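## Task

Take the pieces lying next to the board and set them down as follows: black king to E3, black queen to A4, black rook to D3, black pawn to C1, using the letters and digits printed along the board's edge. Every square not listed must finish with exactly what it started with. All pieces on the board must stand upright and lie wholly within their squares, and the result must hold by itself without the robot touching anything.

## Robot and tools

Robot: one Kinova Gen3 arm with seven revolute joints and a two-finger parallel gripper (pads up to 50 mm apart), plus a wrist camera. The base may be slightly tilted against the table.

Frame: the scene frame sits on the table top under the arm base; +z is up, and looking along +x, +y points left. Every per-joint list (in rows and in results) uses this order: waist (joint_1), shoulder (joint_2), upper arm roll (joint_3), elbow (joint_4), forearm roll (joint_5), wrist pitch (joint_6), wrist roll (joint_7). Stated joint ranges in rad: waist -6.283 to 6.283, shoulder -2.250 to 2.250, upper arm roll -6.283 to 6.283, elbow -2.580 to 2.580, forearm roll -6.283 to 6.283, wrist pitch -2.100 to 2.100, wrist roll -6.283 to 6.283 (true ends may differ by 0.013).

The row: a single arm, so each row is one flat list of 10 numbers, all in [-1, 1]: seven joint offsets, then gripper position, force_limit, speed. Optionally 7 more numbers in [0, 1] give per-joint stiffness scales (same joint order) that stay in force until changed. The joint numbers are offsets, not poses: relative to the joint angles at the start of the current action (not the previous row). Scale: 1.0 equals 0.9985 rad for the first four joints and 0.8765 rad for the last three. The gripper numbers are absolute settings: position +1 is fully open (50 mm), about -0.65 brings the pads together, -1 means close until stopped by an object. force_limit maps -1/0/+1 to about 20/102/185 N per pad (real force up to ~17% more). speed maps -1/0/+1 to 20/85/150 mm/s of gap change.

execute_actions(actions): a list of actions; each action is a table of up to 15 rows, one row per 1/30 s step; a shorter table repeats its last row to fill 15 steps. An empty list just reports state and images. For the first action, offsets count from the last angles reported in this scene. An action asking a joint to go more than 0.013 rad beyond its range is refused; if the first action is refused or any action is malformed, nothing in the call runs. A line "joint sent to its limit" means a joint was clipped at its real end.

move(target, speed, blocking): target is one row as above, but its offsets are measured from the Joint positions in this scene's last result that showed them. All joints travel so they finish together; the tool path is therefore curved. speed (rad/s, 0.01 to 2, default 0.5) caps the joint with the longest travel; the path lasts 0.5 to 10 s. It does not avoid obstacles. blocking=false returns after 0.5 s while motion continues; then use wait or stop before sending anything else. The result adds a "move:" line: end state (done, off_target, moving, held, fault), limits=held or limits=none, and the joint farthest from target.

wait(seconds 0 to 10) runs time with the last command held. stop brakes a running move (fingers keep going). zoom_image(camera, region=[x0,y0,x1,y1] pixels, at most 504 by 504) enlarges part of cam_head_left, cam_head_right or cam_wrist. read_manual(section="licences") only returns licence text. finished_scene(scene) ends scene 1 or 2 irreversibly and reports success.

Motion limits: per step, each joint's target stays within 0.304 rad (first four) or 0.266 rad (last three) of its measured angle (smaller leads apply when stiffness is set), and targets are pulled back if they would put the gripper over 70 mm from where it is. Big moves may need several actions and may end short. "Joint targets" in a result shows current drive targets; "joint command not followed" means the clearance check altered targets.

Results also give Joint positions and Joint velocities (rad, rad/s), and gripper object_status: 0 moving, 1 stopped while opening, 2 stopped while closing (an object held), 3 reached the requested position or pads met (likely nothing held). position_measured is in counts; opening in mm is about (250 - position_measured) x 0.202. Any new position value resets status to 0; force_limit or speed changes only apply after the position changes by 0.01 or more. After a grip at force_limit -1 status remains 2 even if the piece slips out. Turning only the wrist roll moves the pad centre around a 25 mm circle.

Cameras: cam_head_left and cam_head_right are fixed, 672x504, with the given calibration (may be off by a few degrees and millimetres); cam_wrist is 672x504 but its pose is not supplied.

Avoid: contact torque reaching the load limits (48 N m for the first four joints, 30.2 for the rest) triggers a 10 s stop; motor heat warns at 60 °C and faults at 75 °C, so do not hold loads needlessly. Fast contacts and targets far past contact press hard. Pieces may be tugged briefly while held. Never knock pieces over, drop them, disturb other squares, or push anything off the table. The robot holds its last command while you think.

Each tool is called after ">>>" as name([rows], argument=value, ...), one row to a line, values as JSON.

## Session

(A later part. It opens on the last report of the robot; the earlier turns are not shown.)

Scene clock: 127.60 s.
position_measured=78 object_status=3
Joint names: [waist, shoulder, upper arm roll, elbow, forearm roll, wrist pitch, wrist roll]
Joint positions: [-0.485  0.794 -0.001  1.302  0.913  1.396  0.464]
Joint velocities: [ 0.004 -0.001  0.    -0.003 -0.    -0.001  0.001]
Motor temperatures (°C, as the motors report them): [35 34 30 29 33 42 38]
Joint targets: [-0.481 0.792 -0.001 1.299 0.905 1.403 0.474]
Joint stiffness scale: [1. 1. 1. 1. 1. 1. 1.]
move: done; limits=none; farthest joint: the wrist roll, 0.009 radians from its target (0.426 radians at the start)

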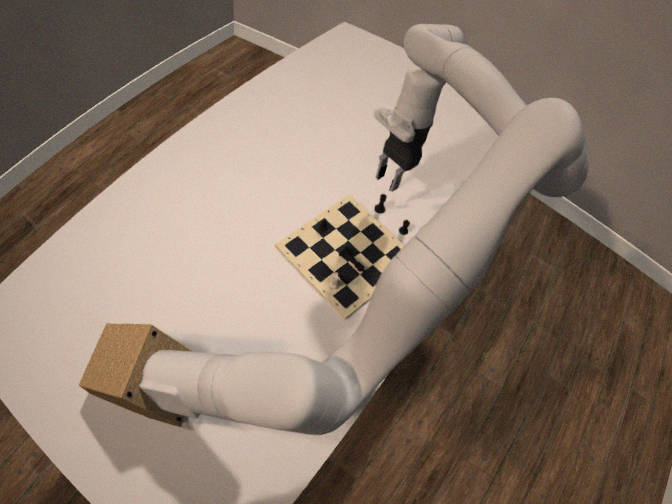

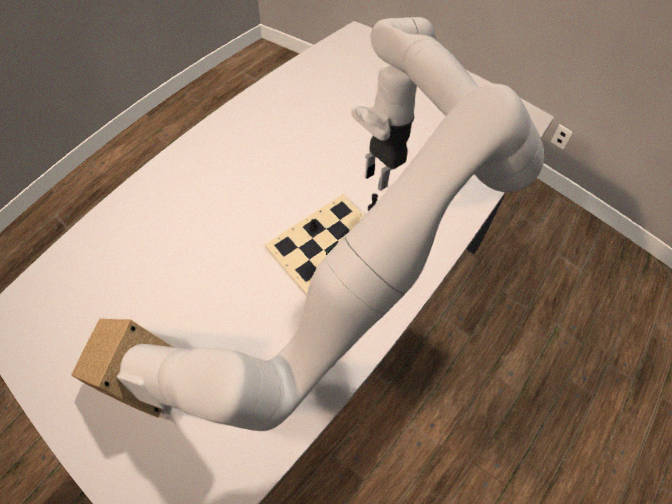

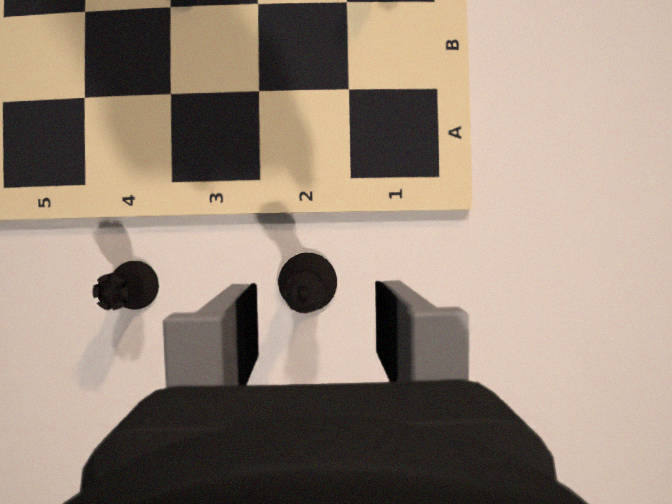

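>>> move(target=[0.1036, 0.0379, 0, 0.0888, 0.0826, -0.1642, -0.0653, 0.5, -0.4, -0.2], speed=0.2)

Scene clock: 130.33 s.
position_measured=78 object_status=3
Joint names: [waist, shoulder, upper arm roll, elbow, forearm roll, wrist pitch, wrist roll]
Joint positions: [-0.384  0.83  -0.001  1.388  0.978  1.259  0.417]
Joint velocities: [ 0.003 -0.001 -0.     0.    -0.    -0.001 -0.   ]
Motor temperatures (°C, as the motors report them): [35 34 30 29 33 42 38]
Joint targets: [-0.381 0.832 -0.001 1.390 0.985 1.252 0.407]
Joint stiffness scale: [1. 1. 1. 1. 1. 1. 1.]
move: done; limits=none; farthest joint: the wrist roll, 0.010 radians from its target (0.058 radians at the start)

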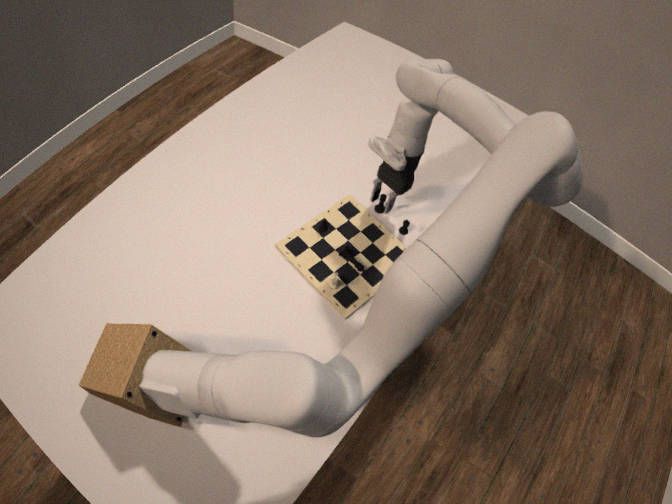

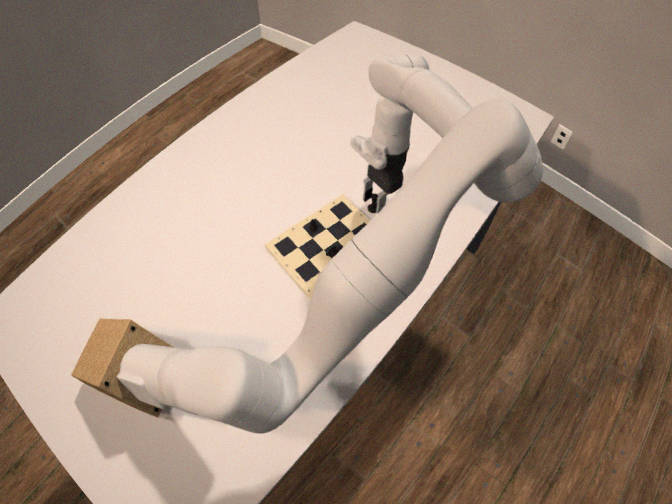

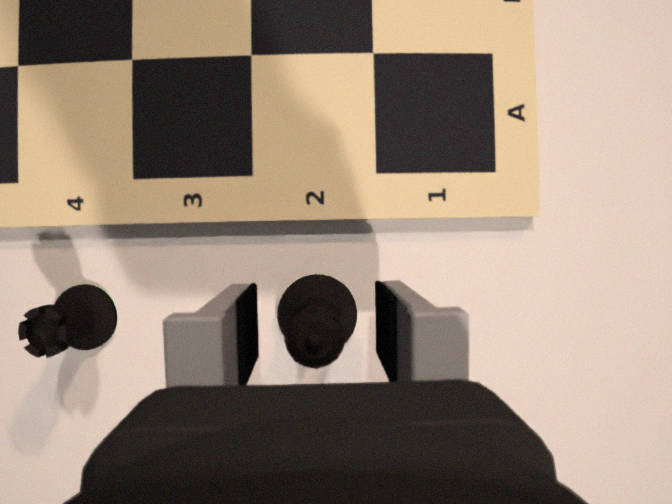

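>>> execute_actions([
  [[0,0,0,0,0,0,0,-1,-0.4,0]],
])

>>> move(target=[-0.0535, -0.0206, 0, -0.0463, -0.0459, 0.0863, 0.0369, -1, -0.4, 0], speed=0.2)

>>> move(target=[0.0184, -0.2233, 0, 0.3789, 0.058, -0.1218, -0.152, -1, -0.4, 0], speed=0.45)

Scene clock: 134.30 s.
position_measured=189 object_status=2
Joint names: [waist, shoulder, upper arm roll, elbow, forearm roll, wrist pitch, wrist roll]
Joint positions: [-0.384  0.83  -0.001  1.388  0.978  1.259  0.417]
Joint velocities: [-0.    -0.    -0.     0.002  0.     0.001 -0.   ]
Motor temperatures (°C, as the motors report them): [35 34 30 29 33 42 38]
Joint targets: [-0.384 0.830 -0.001 1.388 0.978 1.259 0.417]
Joint stiffness scale: [1. 1. 1. 1. 1. 1. 1.]

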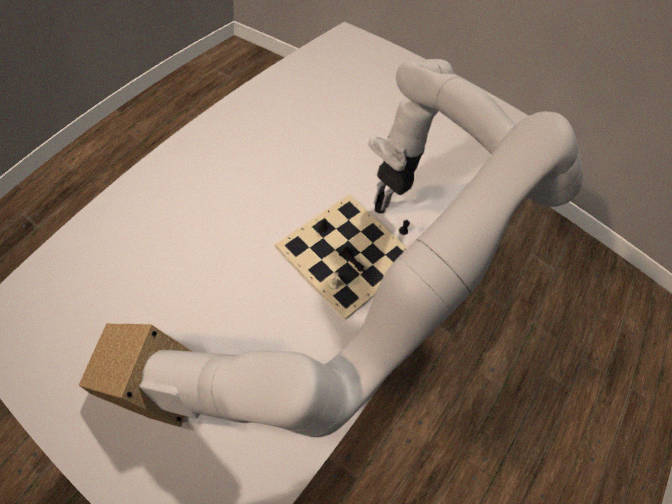

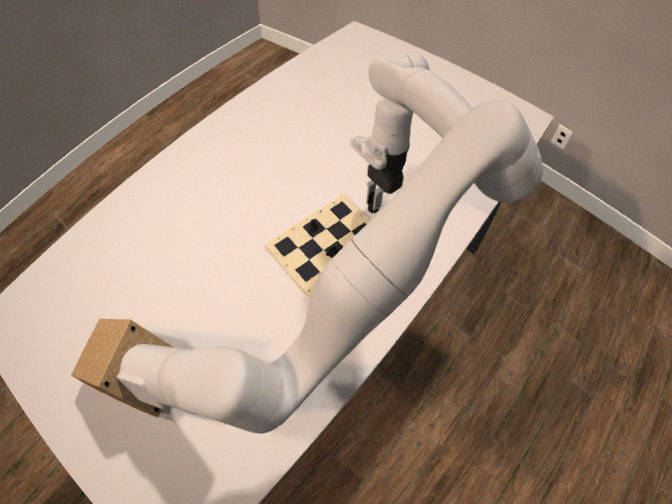

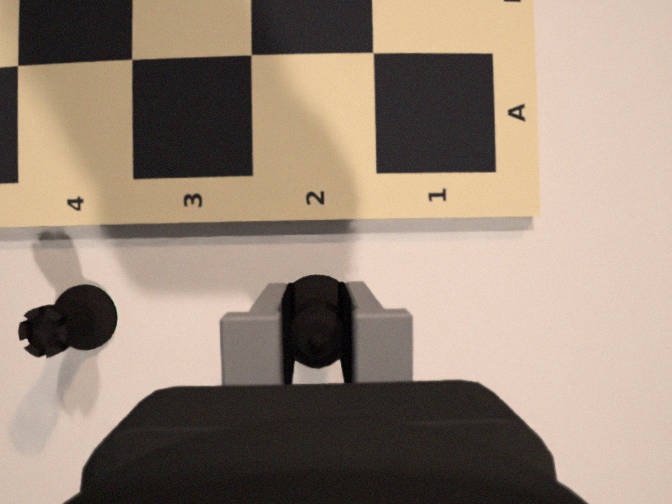

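Scene clock: 135.20 s.
position_measured=189 object_status=2
Joint names: [waist, shoulder, upper arm roll, elbow, forearm roll, wrist pitch, wrist roll]
Joint positions: [-0.434  0.811 -0.001  1.344  0.945  1.328  0.44 ]
Joint velocities: [-0.002 -0.001  0.     0.001  0.     0.001 -0.001]
Motor temperatures (°C, as the motors report them): [35 34 30 29 33 42 38]
Joint targets: [-0.437 0.809 -0.001 1.341 0.937 1.335 0.449]
Joint stiffness scale: [1. 1. 1. 1. 1. 1. 1.]
move: done; limits=none; farthest joint: the wrist roll, 0.010 radians from its target (0.033 radians at the start)

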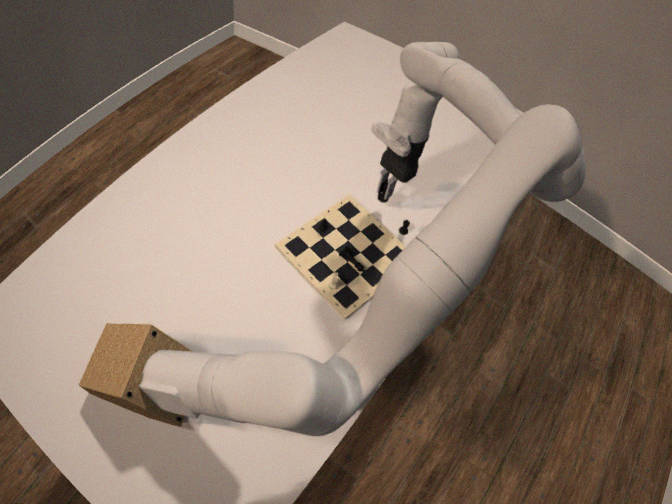

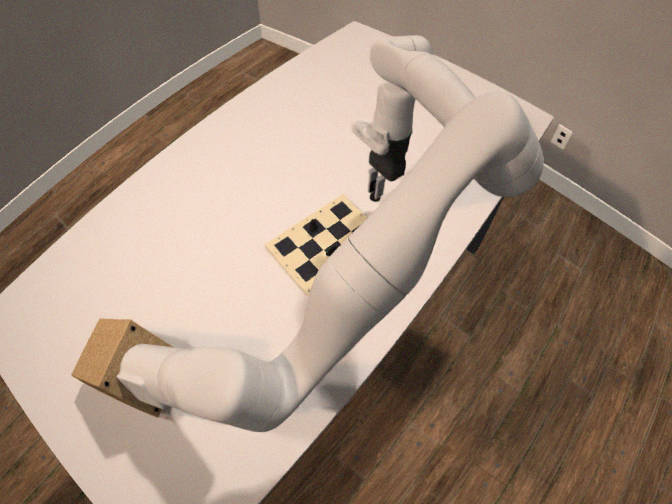

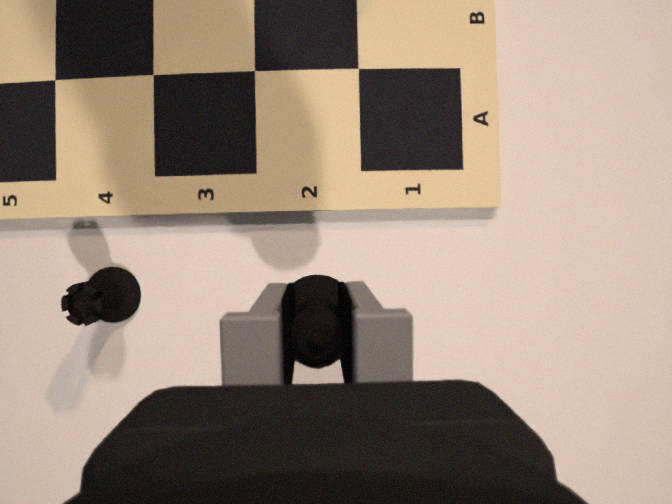

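Scene clock: 136.60 s.
position_measured=189 object_status=2
Joint names: [waist, shoulder, upper arm roll, elbow, forearm roll, wrist pitch, wrist roll]
Joint positions: [-0.419  0.591 -0.001  1.72   0.988  1.228  0.316]
Joint velocities: [ 0.    -0.003 -0.     0.     0.    -0.003  0.   ]
Motor temperatures (°C, as the motors report them): [35 34 30 29 33 42 38]
Joint targets: [-0.416 0.588 -0.001 1.723 0.996 1.221 0.306]
Joint stiffness scale: [1. 1. 1. 1. 1. 1. 1.]
move: done; limits=none; farthest joint: the wrist roll, 0.009 radians from its target (0.133 radians at the start)

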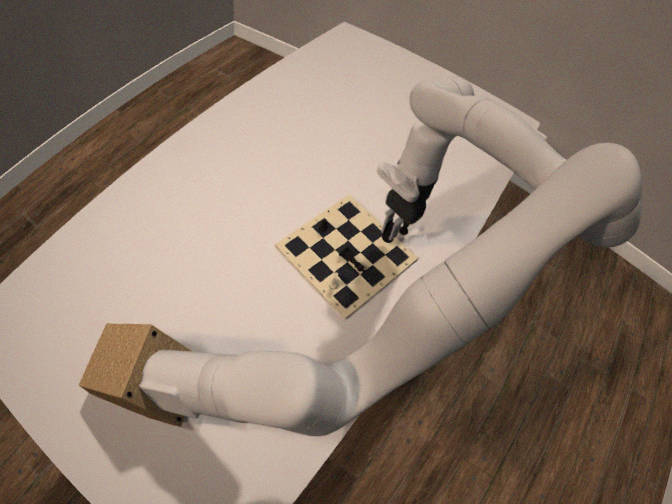

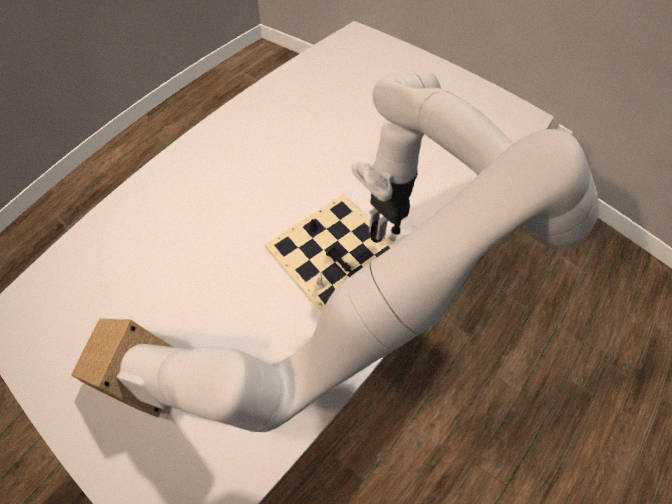

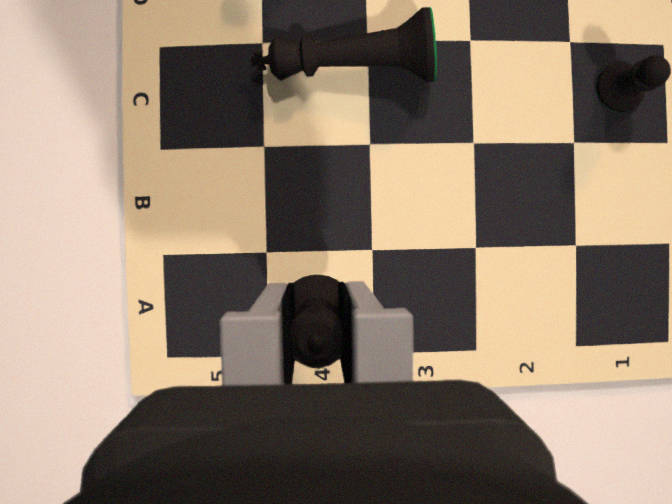

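>>> zoom_image(camera="cam_wrist", region=[230, 0, 480, 160])

>>> move(target=[0.045, 0.0291, 0, 0.021, 0.0504, -0.0633, -0.0342, -1, -0.4, 0], speed=0.07)

Region (230, 0, 480, 160) of cam_wrist's 672x504 image, scaled by 2.016; it fills the top 323 rows of this view, and the rest is white.

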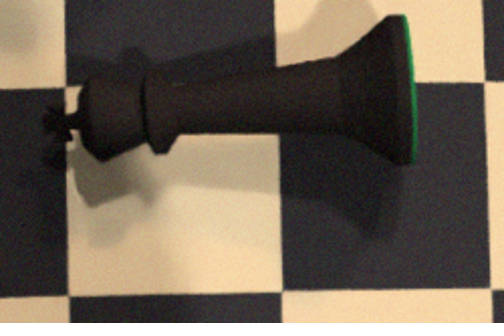

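Scene clock: 139.43 s.
position_measured=189 object_status=2
Joint names: [waist, shoulder, upper arm roll, elbow, forearm roll, wrist pitch, wrist roll]
Joint positions: [-0.377  0.618 -0.001  1.738  1.025  1.179  0.295]
Joint velocities: [ 0.004  0.001  0.     0.     0.    -0.     0.   ]
Motor temperatures (°C, as the motors report them): [35 34 30 29 33 42 38]
Joint targets: [-0.374 0.620 -0.001 1.741 1.032 1.172 0.286]
Joint stiffness scale: [1. 1. 1. 1. 1. 1. 1.]
move: done; limits=none; farthest joint: the wrist roll, 0.009 radians from its target (0.030 radians at the start)

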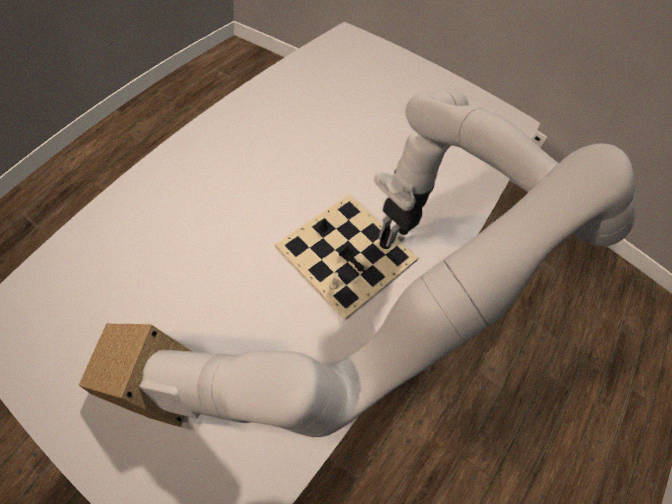

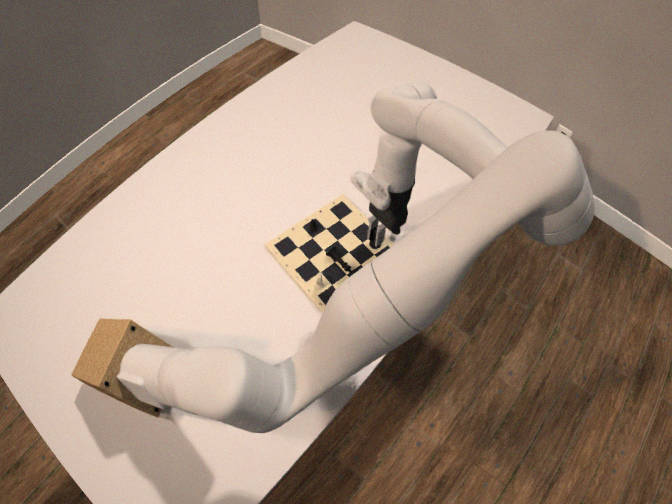

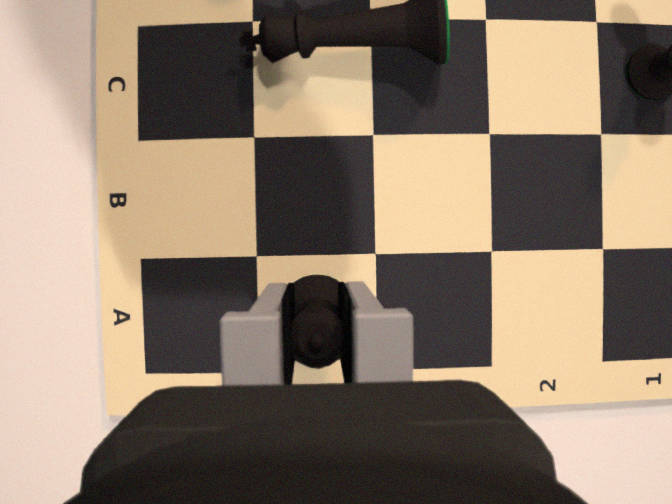

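>>> move(target=[0.0062, 0.0045, 0, 0.0045, 0.0115, -0.012, -0.012, -1, -0.4, 0], speed=0.03)

Scene clock: 140.53 s.
position_measured=189 object_status=2
Joint names: [waist, shoulder, upper arm roll, elbow, forearm roll, wrist pitch, wrist roll]
Joint positions: [-0.376  0.618 -0.001  1.739  1.026  1.178  0.294]
Joint velocities: [-0.001  0.     0.     0.001 -0.     0.001 -0.   ]
Motor temperatures (°C, as the motors report them): [35 34 30 29 33 42 38]
Joint targets: [-0.371 0.622 -0.001 1.742 1.035 1.169 0.285]
Joint stiffness scale: [1. 1. 1. 1. 1. 1. 1.]
move: done; limits=none; farthest joint: the wrist roll, 0.010 radians from its target (0.011 radians at the start)

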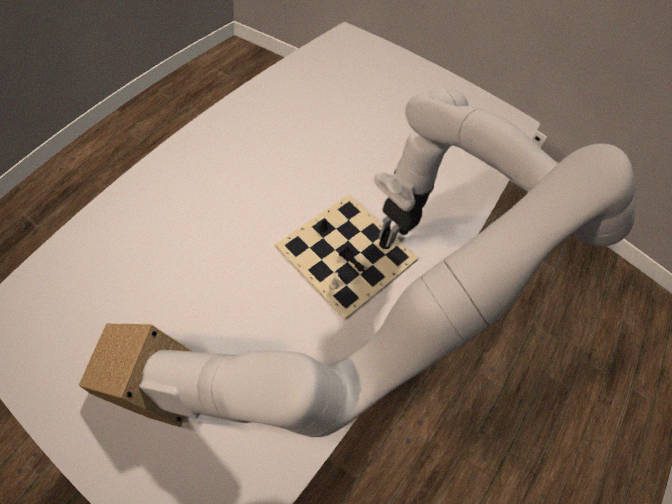

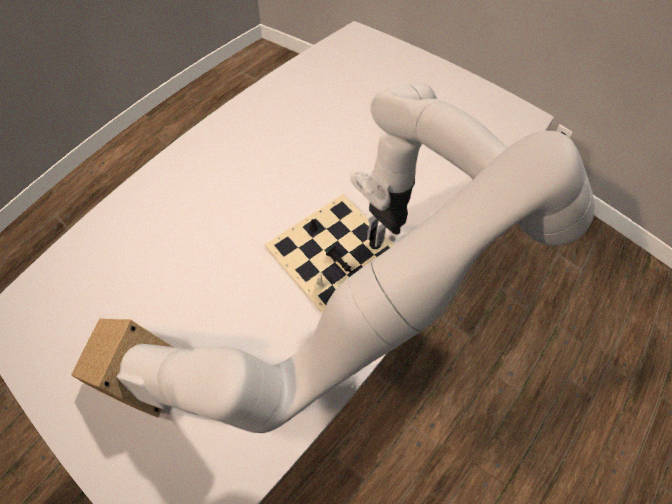

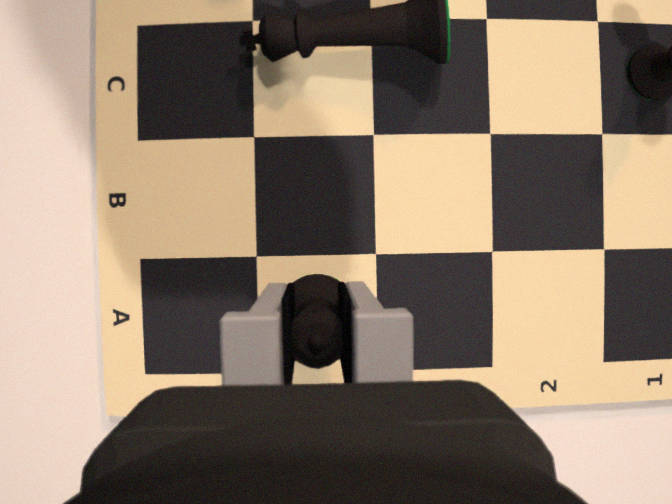

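>>> execute_actions([
  [[0,0,0,0,0,0,0,-1,-0.4,0],[0,0,0,0,0,0,0,-1,-0.4,0],[0,0,0,0,0,0,0,0.3,-0.4,-0.2]],
])

>>> move(target=[-0.1215, -0.0636, 0, -0.0681, -0.1177, 0.1716, 0.075, 0.3, -0.4, -0.2], speed=0.25)

>>> move(target=[0.25, -0.126, 0, 0.18, -1.0, -0.9, 0, 0.5, -0.4, -0.2], speed=0.7)

Scene clock: 155.37 s.
position_measured=107 object_status=0
Joint names: [waist, shoulder, upper arm roll, elbow, forearm roll, wrist pitch, wrist roll]
Joint positions: [-0.376  0.618 -0.001  1.739  1.026  1.178  0.294]
Joint velocities: [ 0.001 -0.    -0.     0.001 -0.    -0.001 -0.   ]
Motor temperatures (°C, as the motors report them): [35 34 30 29 33 42 38]
Joint targets: [-0.376 0.618 -0.001 1.739 1.026 1.178 0.294]
Joint stiffness scale: [1. 1. 1. 1. 1. 1. 1.]

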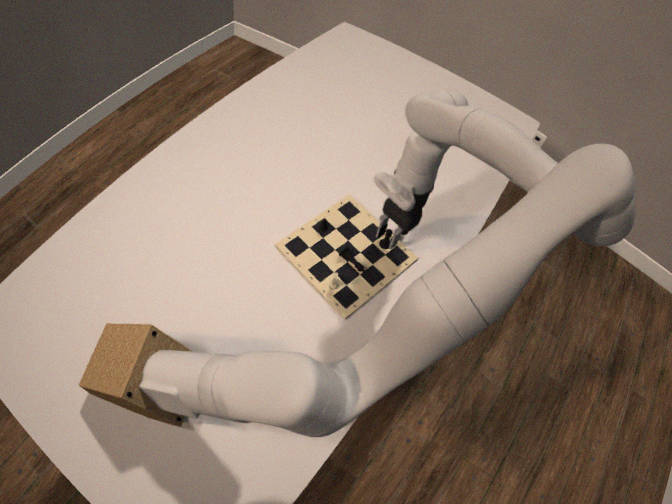

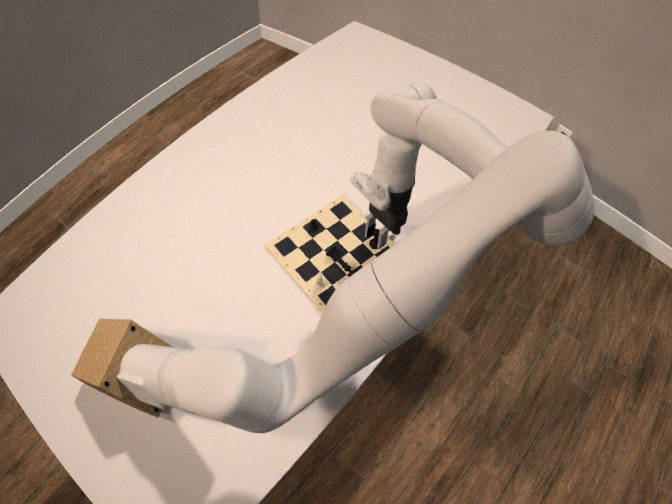

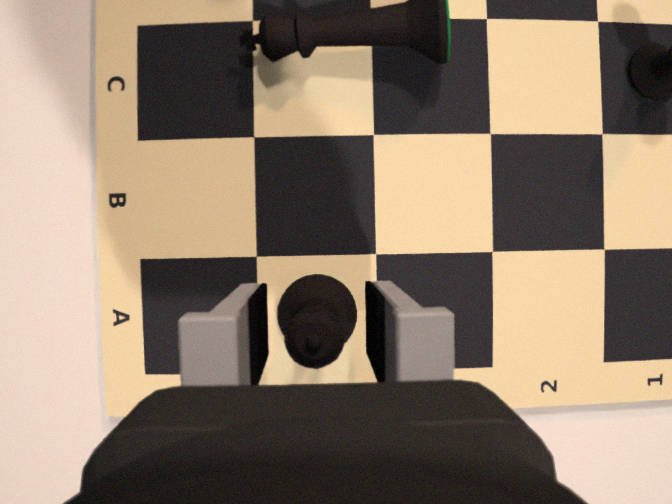

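Scene clock: 156.50 s.
position_measured=107 object_status=3
Joint names: [waist, shoulder, upper arm roll, elbow, forearm roll, wrist pitch, wrist roll]
Joint positions: [-0.494  0.557 -0.001  1.674  0.931  1.321  0.351]
Joint velocities: [-0.003 -0.004 -0.    -0.001 -0.     0.002  0.   ]
Motor temperatures (°C, as the motors report them): [35 34 30 29 33 42 38]
Joint targets: [-0.497 0.555 -0.001 1.671 0.923 1.328 0.360]
Joint stiffness scale: [1. 1. 1. 1. 1. 1. 1.]
move: done; limits=none; farthest joint: the wrist roll, 0.009 radians from its target (0.065 radians at the start)

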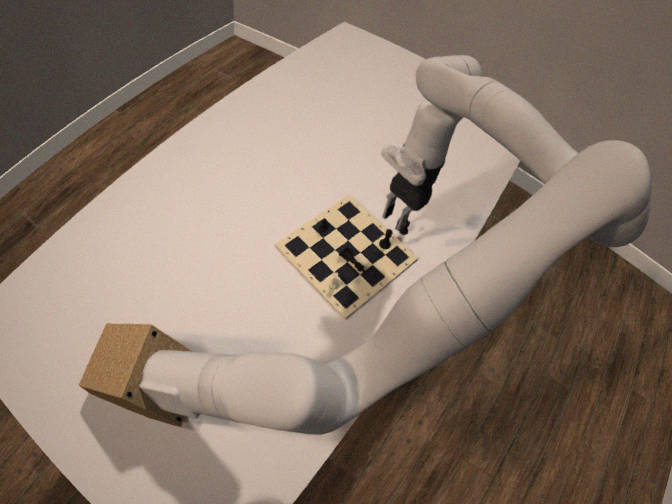

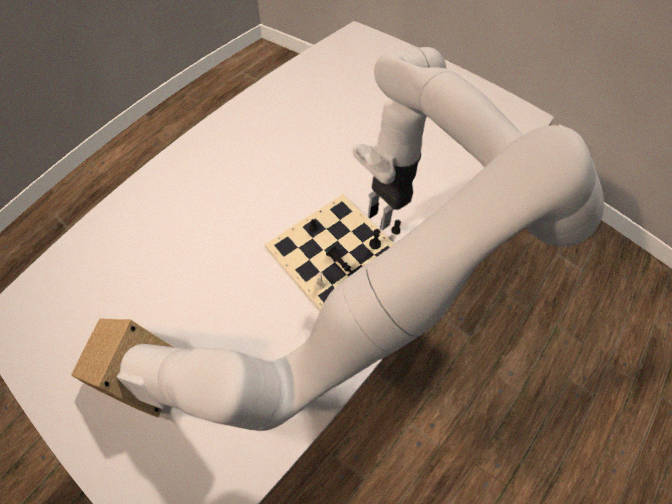

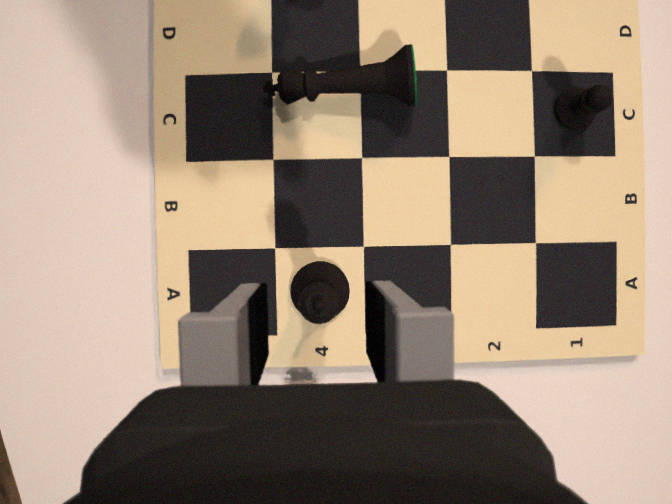

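Scene clock: 158.33 s.
position_measured=78 object_status=3
Joint names: [waist, shoulder, upper arm roll, elbow, forearm roll, wrist pitch, wrist roll]
Joint positions: [-0.247  0.434 -0.001  1.85   0.062  0.539  0.351]
Joint velocities: [ 0.002 -0.001  0.     0.001 -0.     0.001  0.   ]
Motor temperatures (°C, as the motors report them): [35 34 30 29 33 42 38]
Joint targets: [-0.244 0.432 -0.001 1.853 0.054 0.532 0.351]
Joint stiffness scale: [1. 1. 1. 1. 1. 1. 1.]
move: done; limits=none; farthest joint: the forearm roll, 0.007 radians from its target (0.876 radians at the start)

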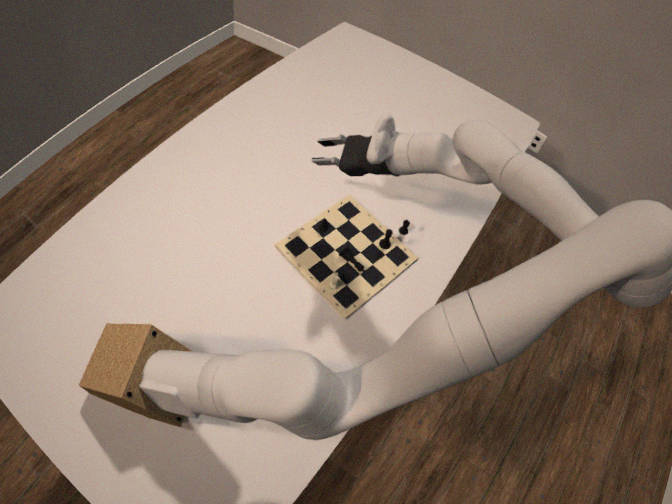

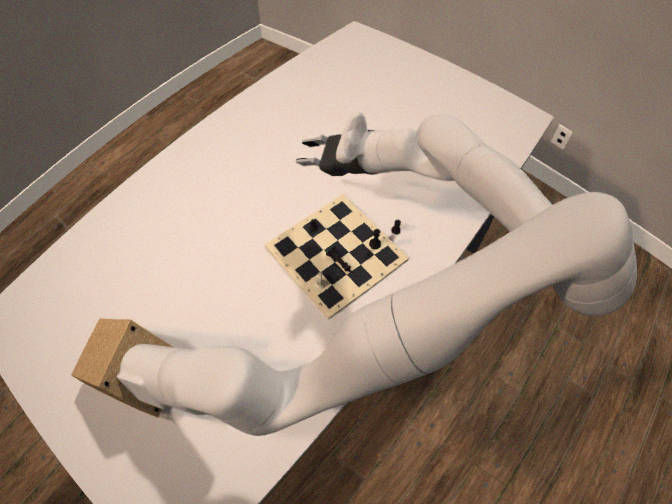

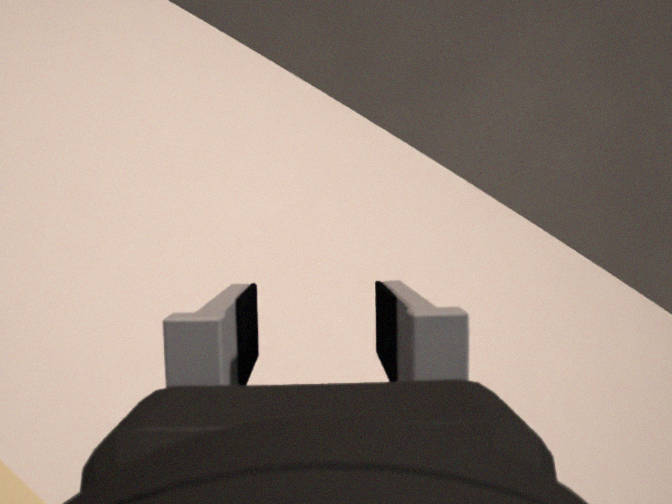

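>>> move(target=[0.4724, -0.2412, 0, 0.3483, -0.2776, -0.2164, -0.0374, 0.5, -0.4, -0.2], speed=0.4)

Scene clock: 160.90 s.
position_measured=78 object_status=3
Joint names: [waist, shoulder, upper arm roll, elbow, forearm roll, wrist pitch, wrist roll]
Joint positions: [ 0.221  0.196 -0.001  2.195 -0.174  0.356  0.327]
Joint velocities: [ 0.005  0.     0.     0.001 -0.     0.002  0.001]
Motor temperatures (°C, as the motors report them): [35 34 30 29 33 42 38]
Joint targets: [0.224 0.193 -0.001 2.198 -0.182 0.350 0.318]
Joint stiffness scale: [1. 1. 1. 1. 1. 1. 1.]
move: done; limits=none; farthest joint: the wrist roll, 0.009 radians from its target (0.032 radians at the start)

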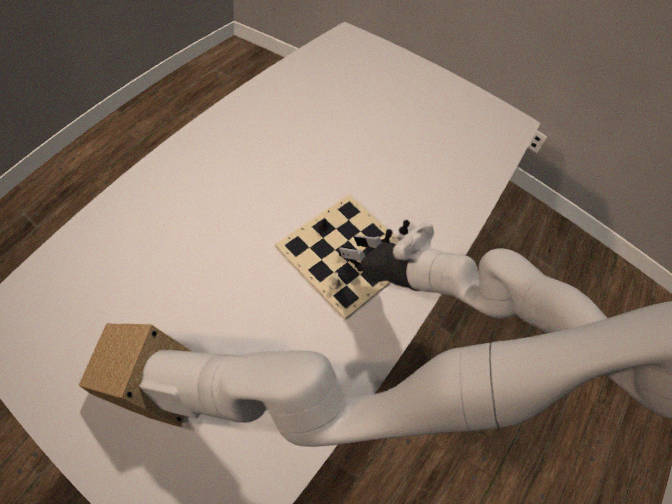

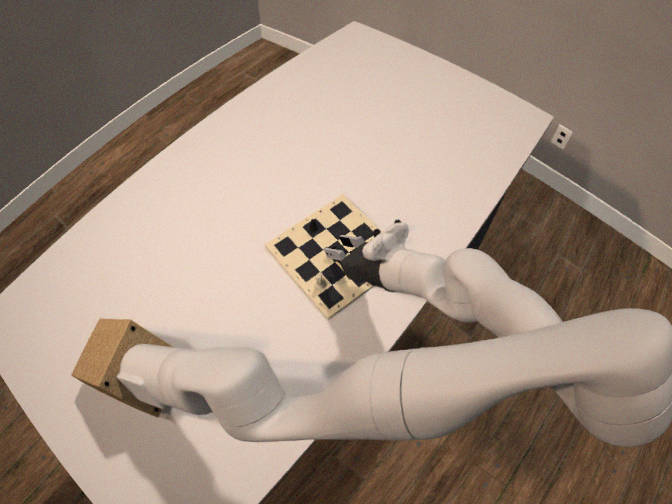

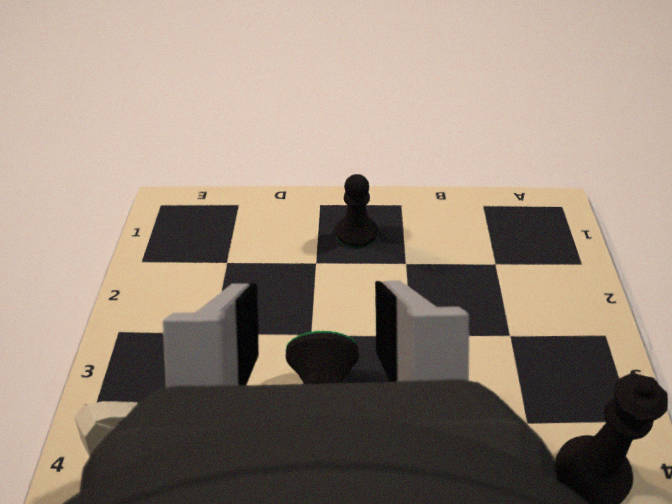

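>>> execute_actions(actions=[])

Scene clock: 165.77 s.
position_measured=78 object_status=3
Joint names: [waist, shoulder, upper arm roll, elbow, forearm roll, wrist pitch, wrist roll]
Joint positions: [ 0.221  0.195 -0.001  2.195 -0.174  0.356  0.327]
Joint velocities: [-0.001  0.    -0.     0.001 -0.     0.     0.001]
Motor temperatures (°C, as the motors report them): [35 35 30 29 33 42 38]
Joint targets: [0.224 0.193 -0.001 2.198 -0.182 0.350 0.318]
Joint stiffness scale: [1. 1. 1. 1. 1. 1. 1.]

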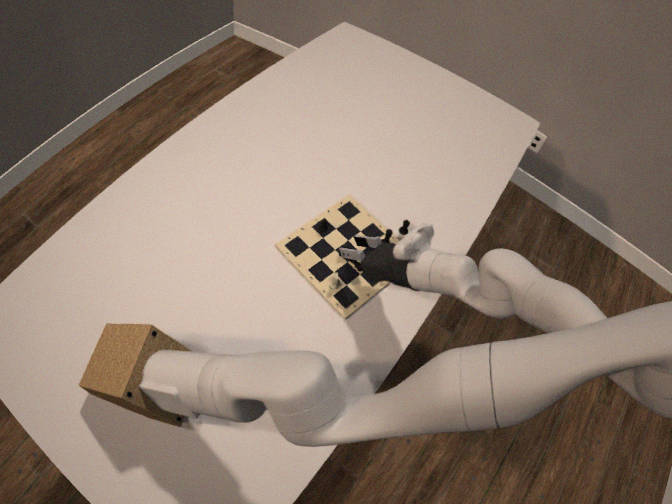

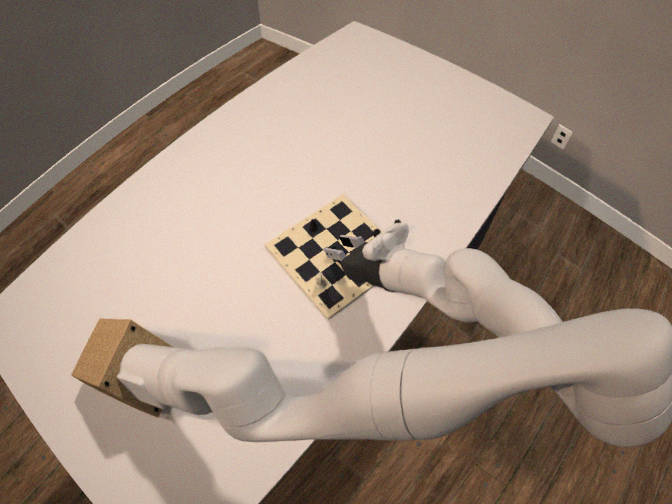

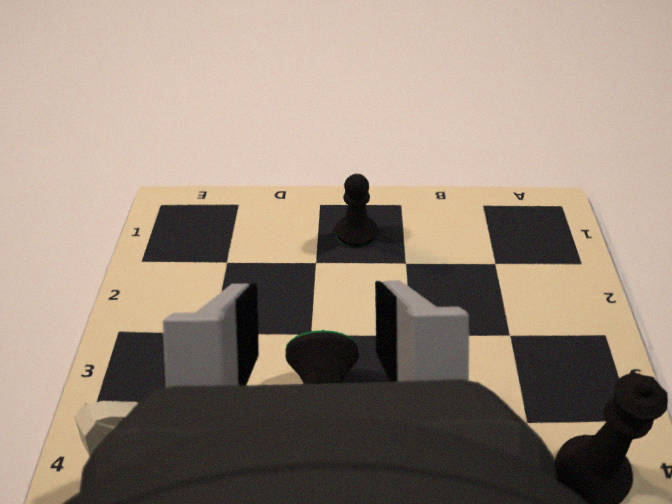

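>>> move(target=[0.070,0.072,0,-0.018,-0.1317,-0.0557,0.2013,0.5,-0.4,0], speed=0.2)

Scene clock: 169.43 s.
position_measured=78 object_status=3
Joint names: [waist, shoulder, upper arm roll, elbow, forearm roll, wrist pitch, wrist roll]
Joint positions: [ 0.288  0.265 -0.001  2.18  -0.282  0.314  0.494]
Joint velocities: [ 0.003  0.003  0.    -0.001  0.    -0.001  0.001]
Motor temperatures (°C, as the motors report them): [35 35 30 29 33 42 38]
Joint targets: [0.291 0.267 -0.001 2.177 -0.290 0.308 0.504]
Joint stiffness scale: [1. 1. 1. 1. 1. 1. 1.]
move: done; limits=none; farthest joint: the wrist roll, 0.009 radians from its target (0.176 radians at the start)

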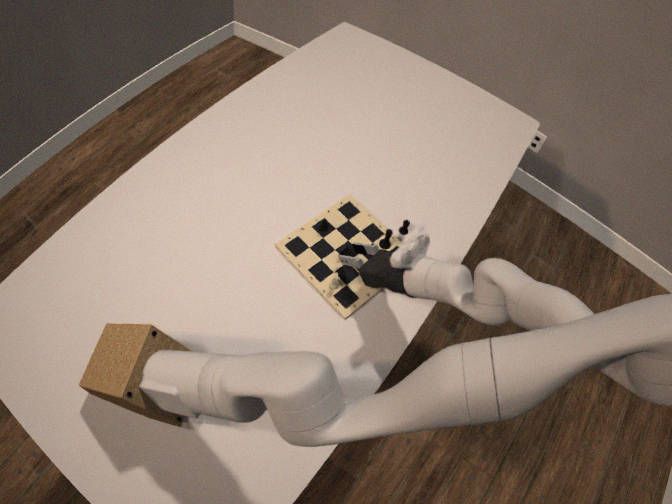

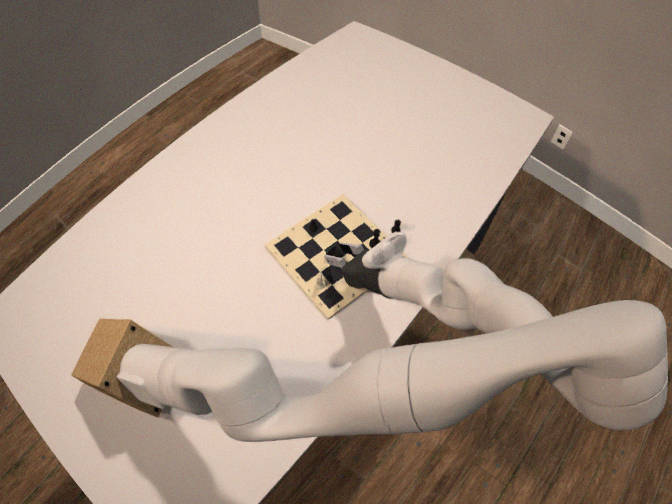

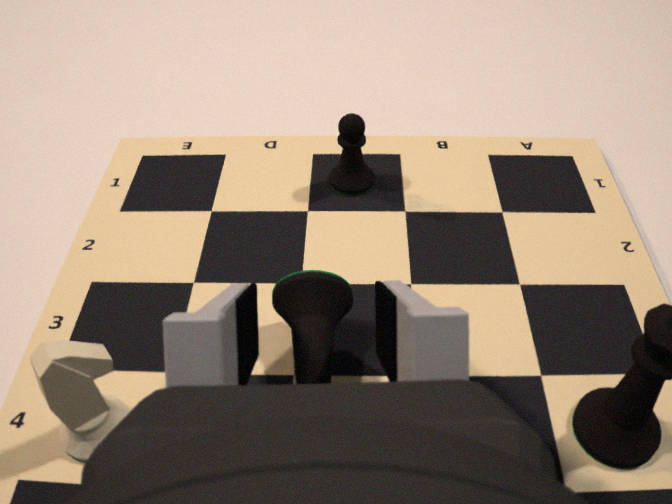

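>>> move(target=[0.025,0.0237,0,0,-0.0593,-0.0262,0.0844,0.5,-0.4,0], speed=0.08)

Scene clock: 173.03 s.
position_measured=78 object_status=3
Joint names: [waist, shoulder, upper arm roll, elbow, forearm roll, wrist pitch, wrist roll]
Joint positions: [ 0.308  0.283 -0.001  2.18  -0.328  0.3    0.559]
Joint velocities: [-0.002 -0.001 -0.    -0.001 -0.001 -0.001  0.   ]
Motor temperatures (°C, as the motors report them): [35 35 30 29 33 42 38]
Joint targets: [0.313 0.288 -0.001 2.180 -0.334 0.291 0.568]
Joint stiffness scale: [1. 1. 1. 1. 1. 1. 1.]
move: done; limits=none; farthest joint: the wrist pitch, 0.009 radians from its target (0.023 radians at the start)

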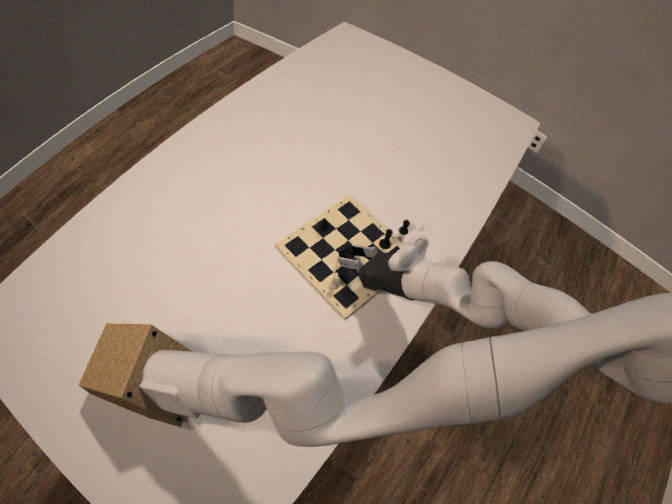

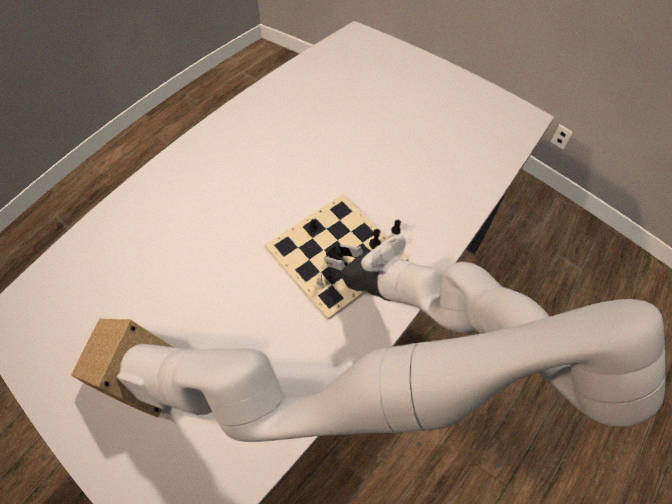

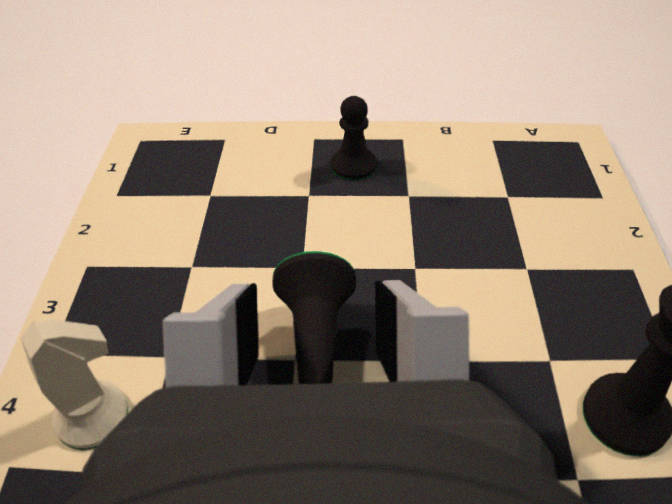

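>>> execute_actions([
  [[-0.006,-0.006,0,0,0,0,0,0.5,-0.4,0]],
  [[0,0,0,0,0,0,0,-1,-0.4,-0.5]],
  [[0,0,0,0,0,0,0,-1,-0.4,-0.5]],
])

Scene clock: 175.13 s.
position_measured=199 object_status=2
Joint names: [waist, shoulder, upper arm roll, elbow, forearm roll, wrist pitch, wrist roll]
Joint positions: [ 0.305  0.28  -0.001  2.18  -0.328  0.3    0.559]
Joint velocities: [ 0.001  0.    -0.    -0.001 -0.     0.001 -0.   ]
Motor temperatures (°C, as the motors report them): [35 35 30 29 33 42 38]
Joint targets: [0.305 0.280 -0.001 2.180 -0.328 0.300 0.559]
Joint stiffness scale: [1. 1. 1. 1. 1. 1. 1.]

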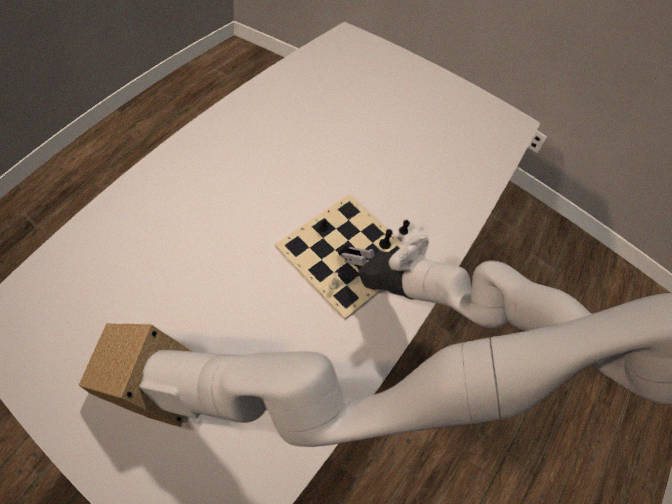

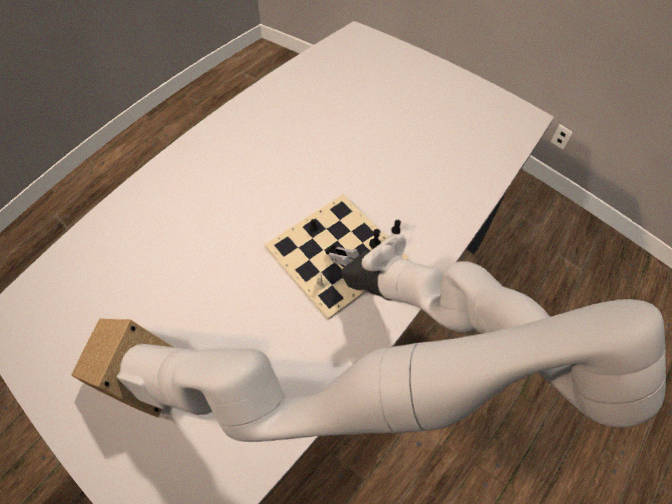

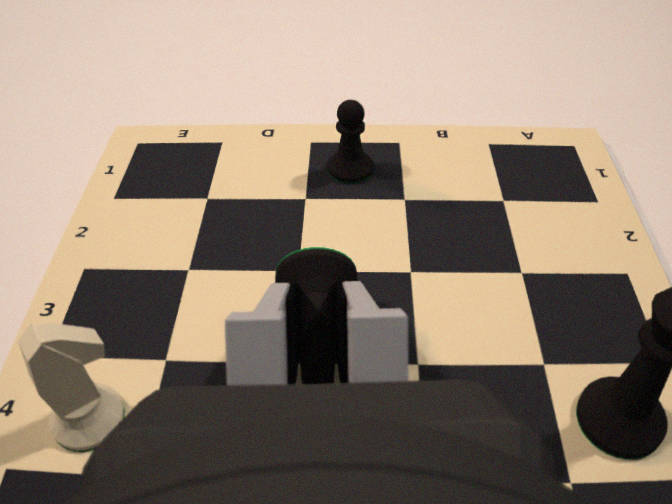

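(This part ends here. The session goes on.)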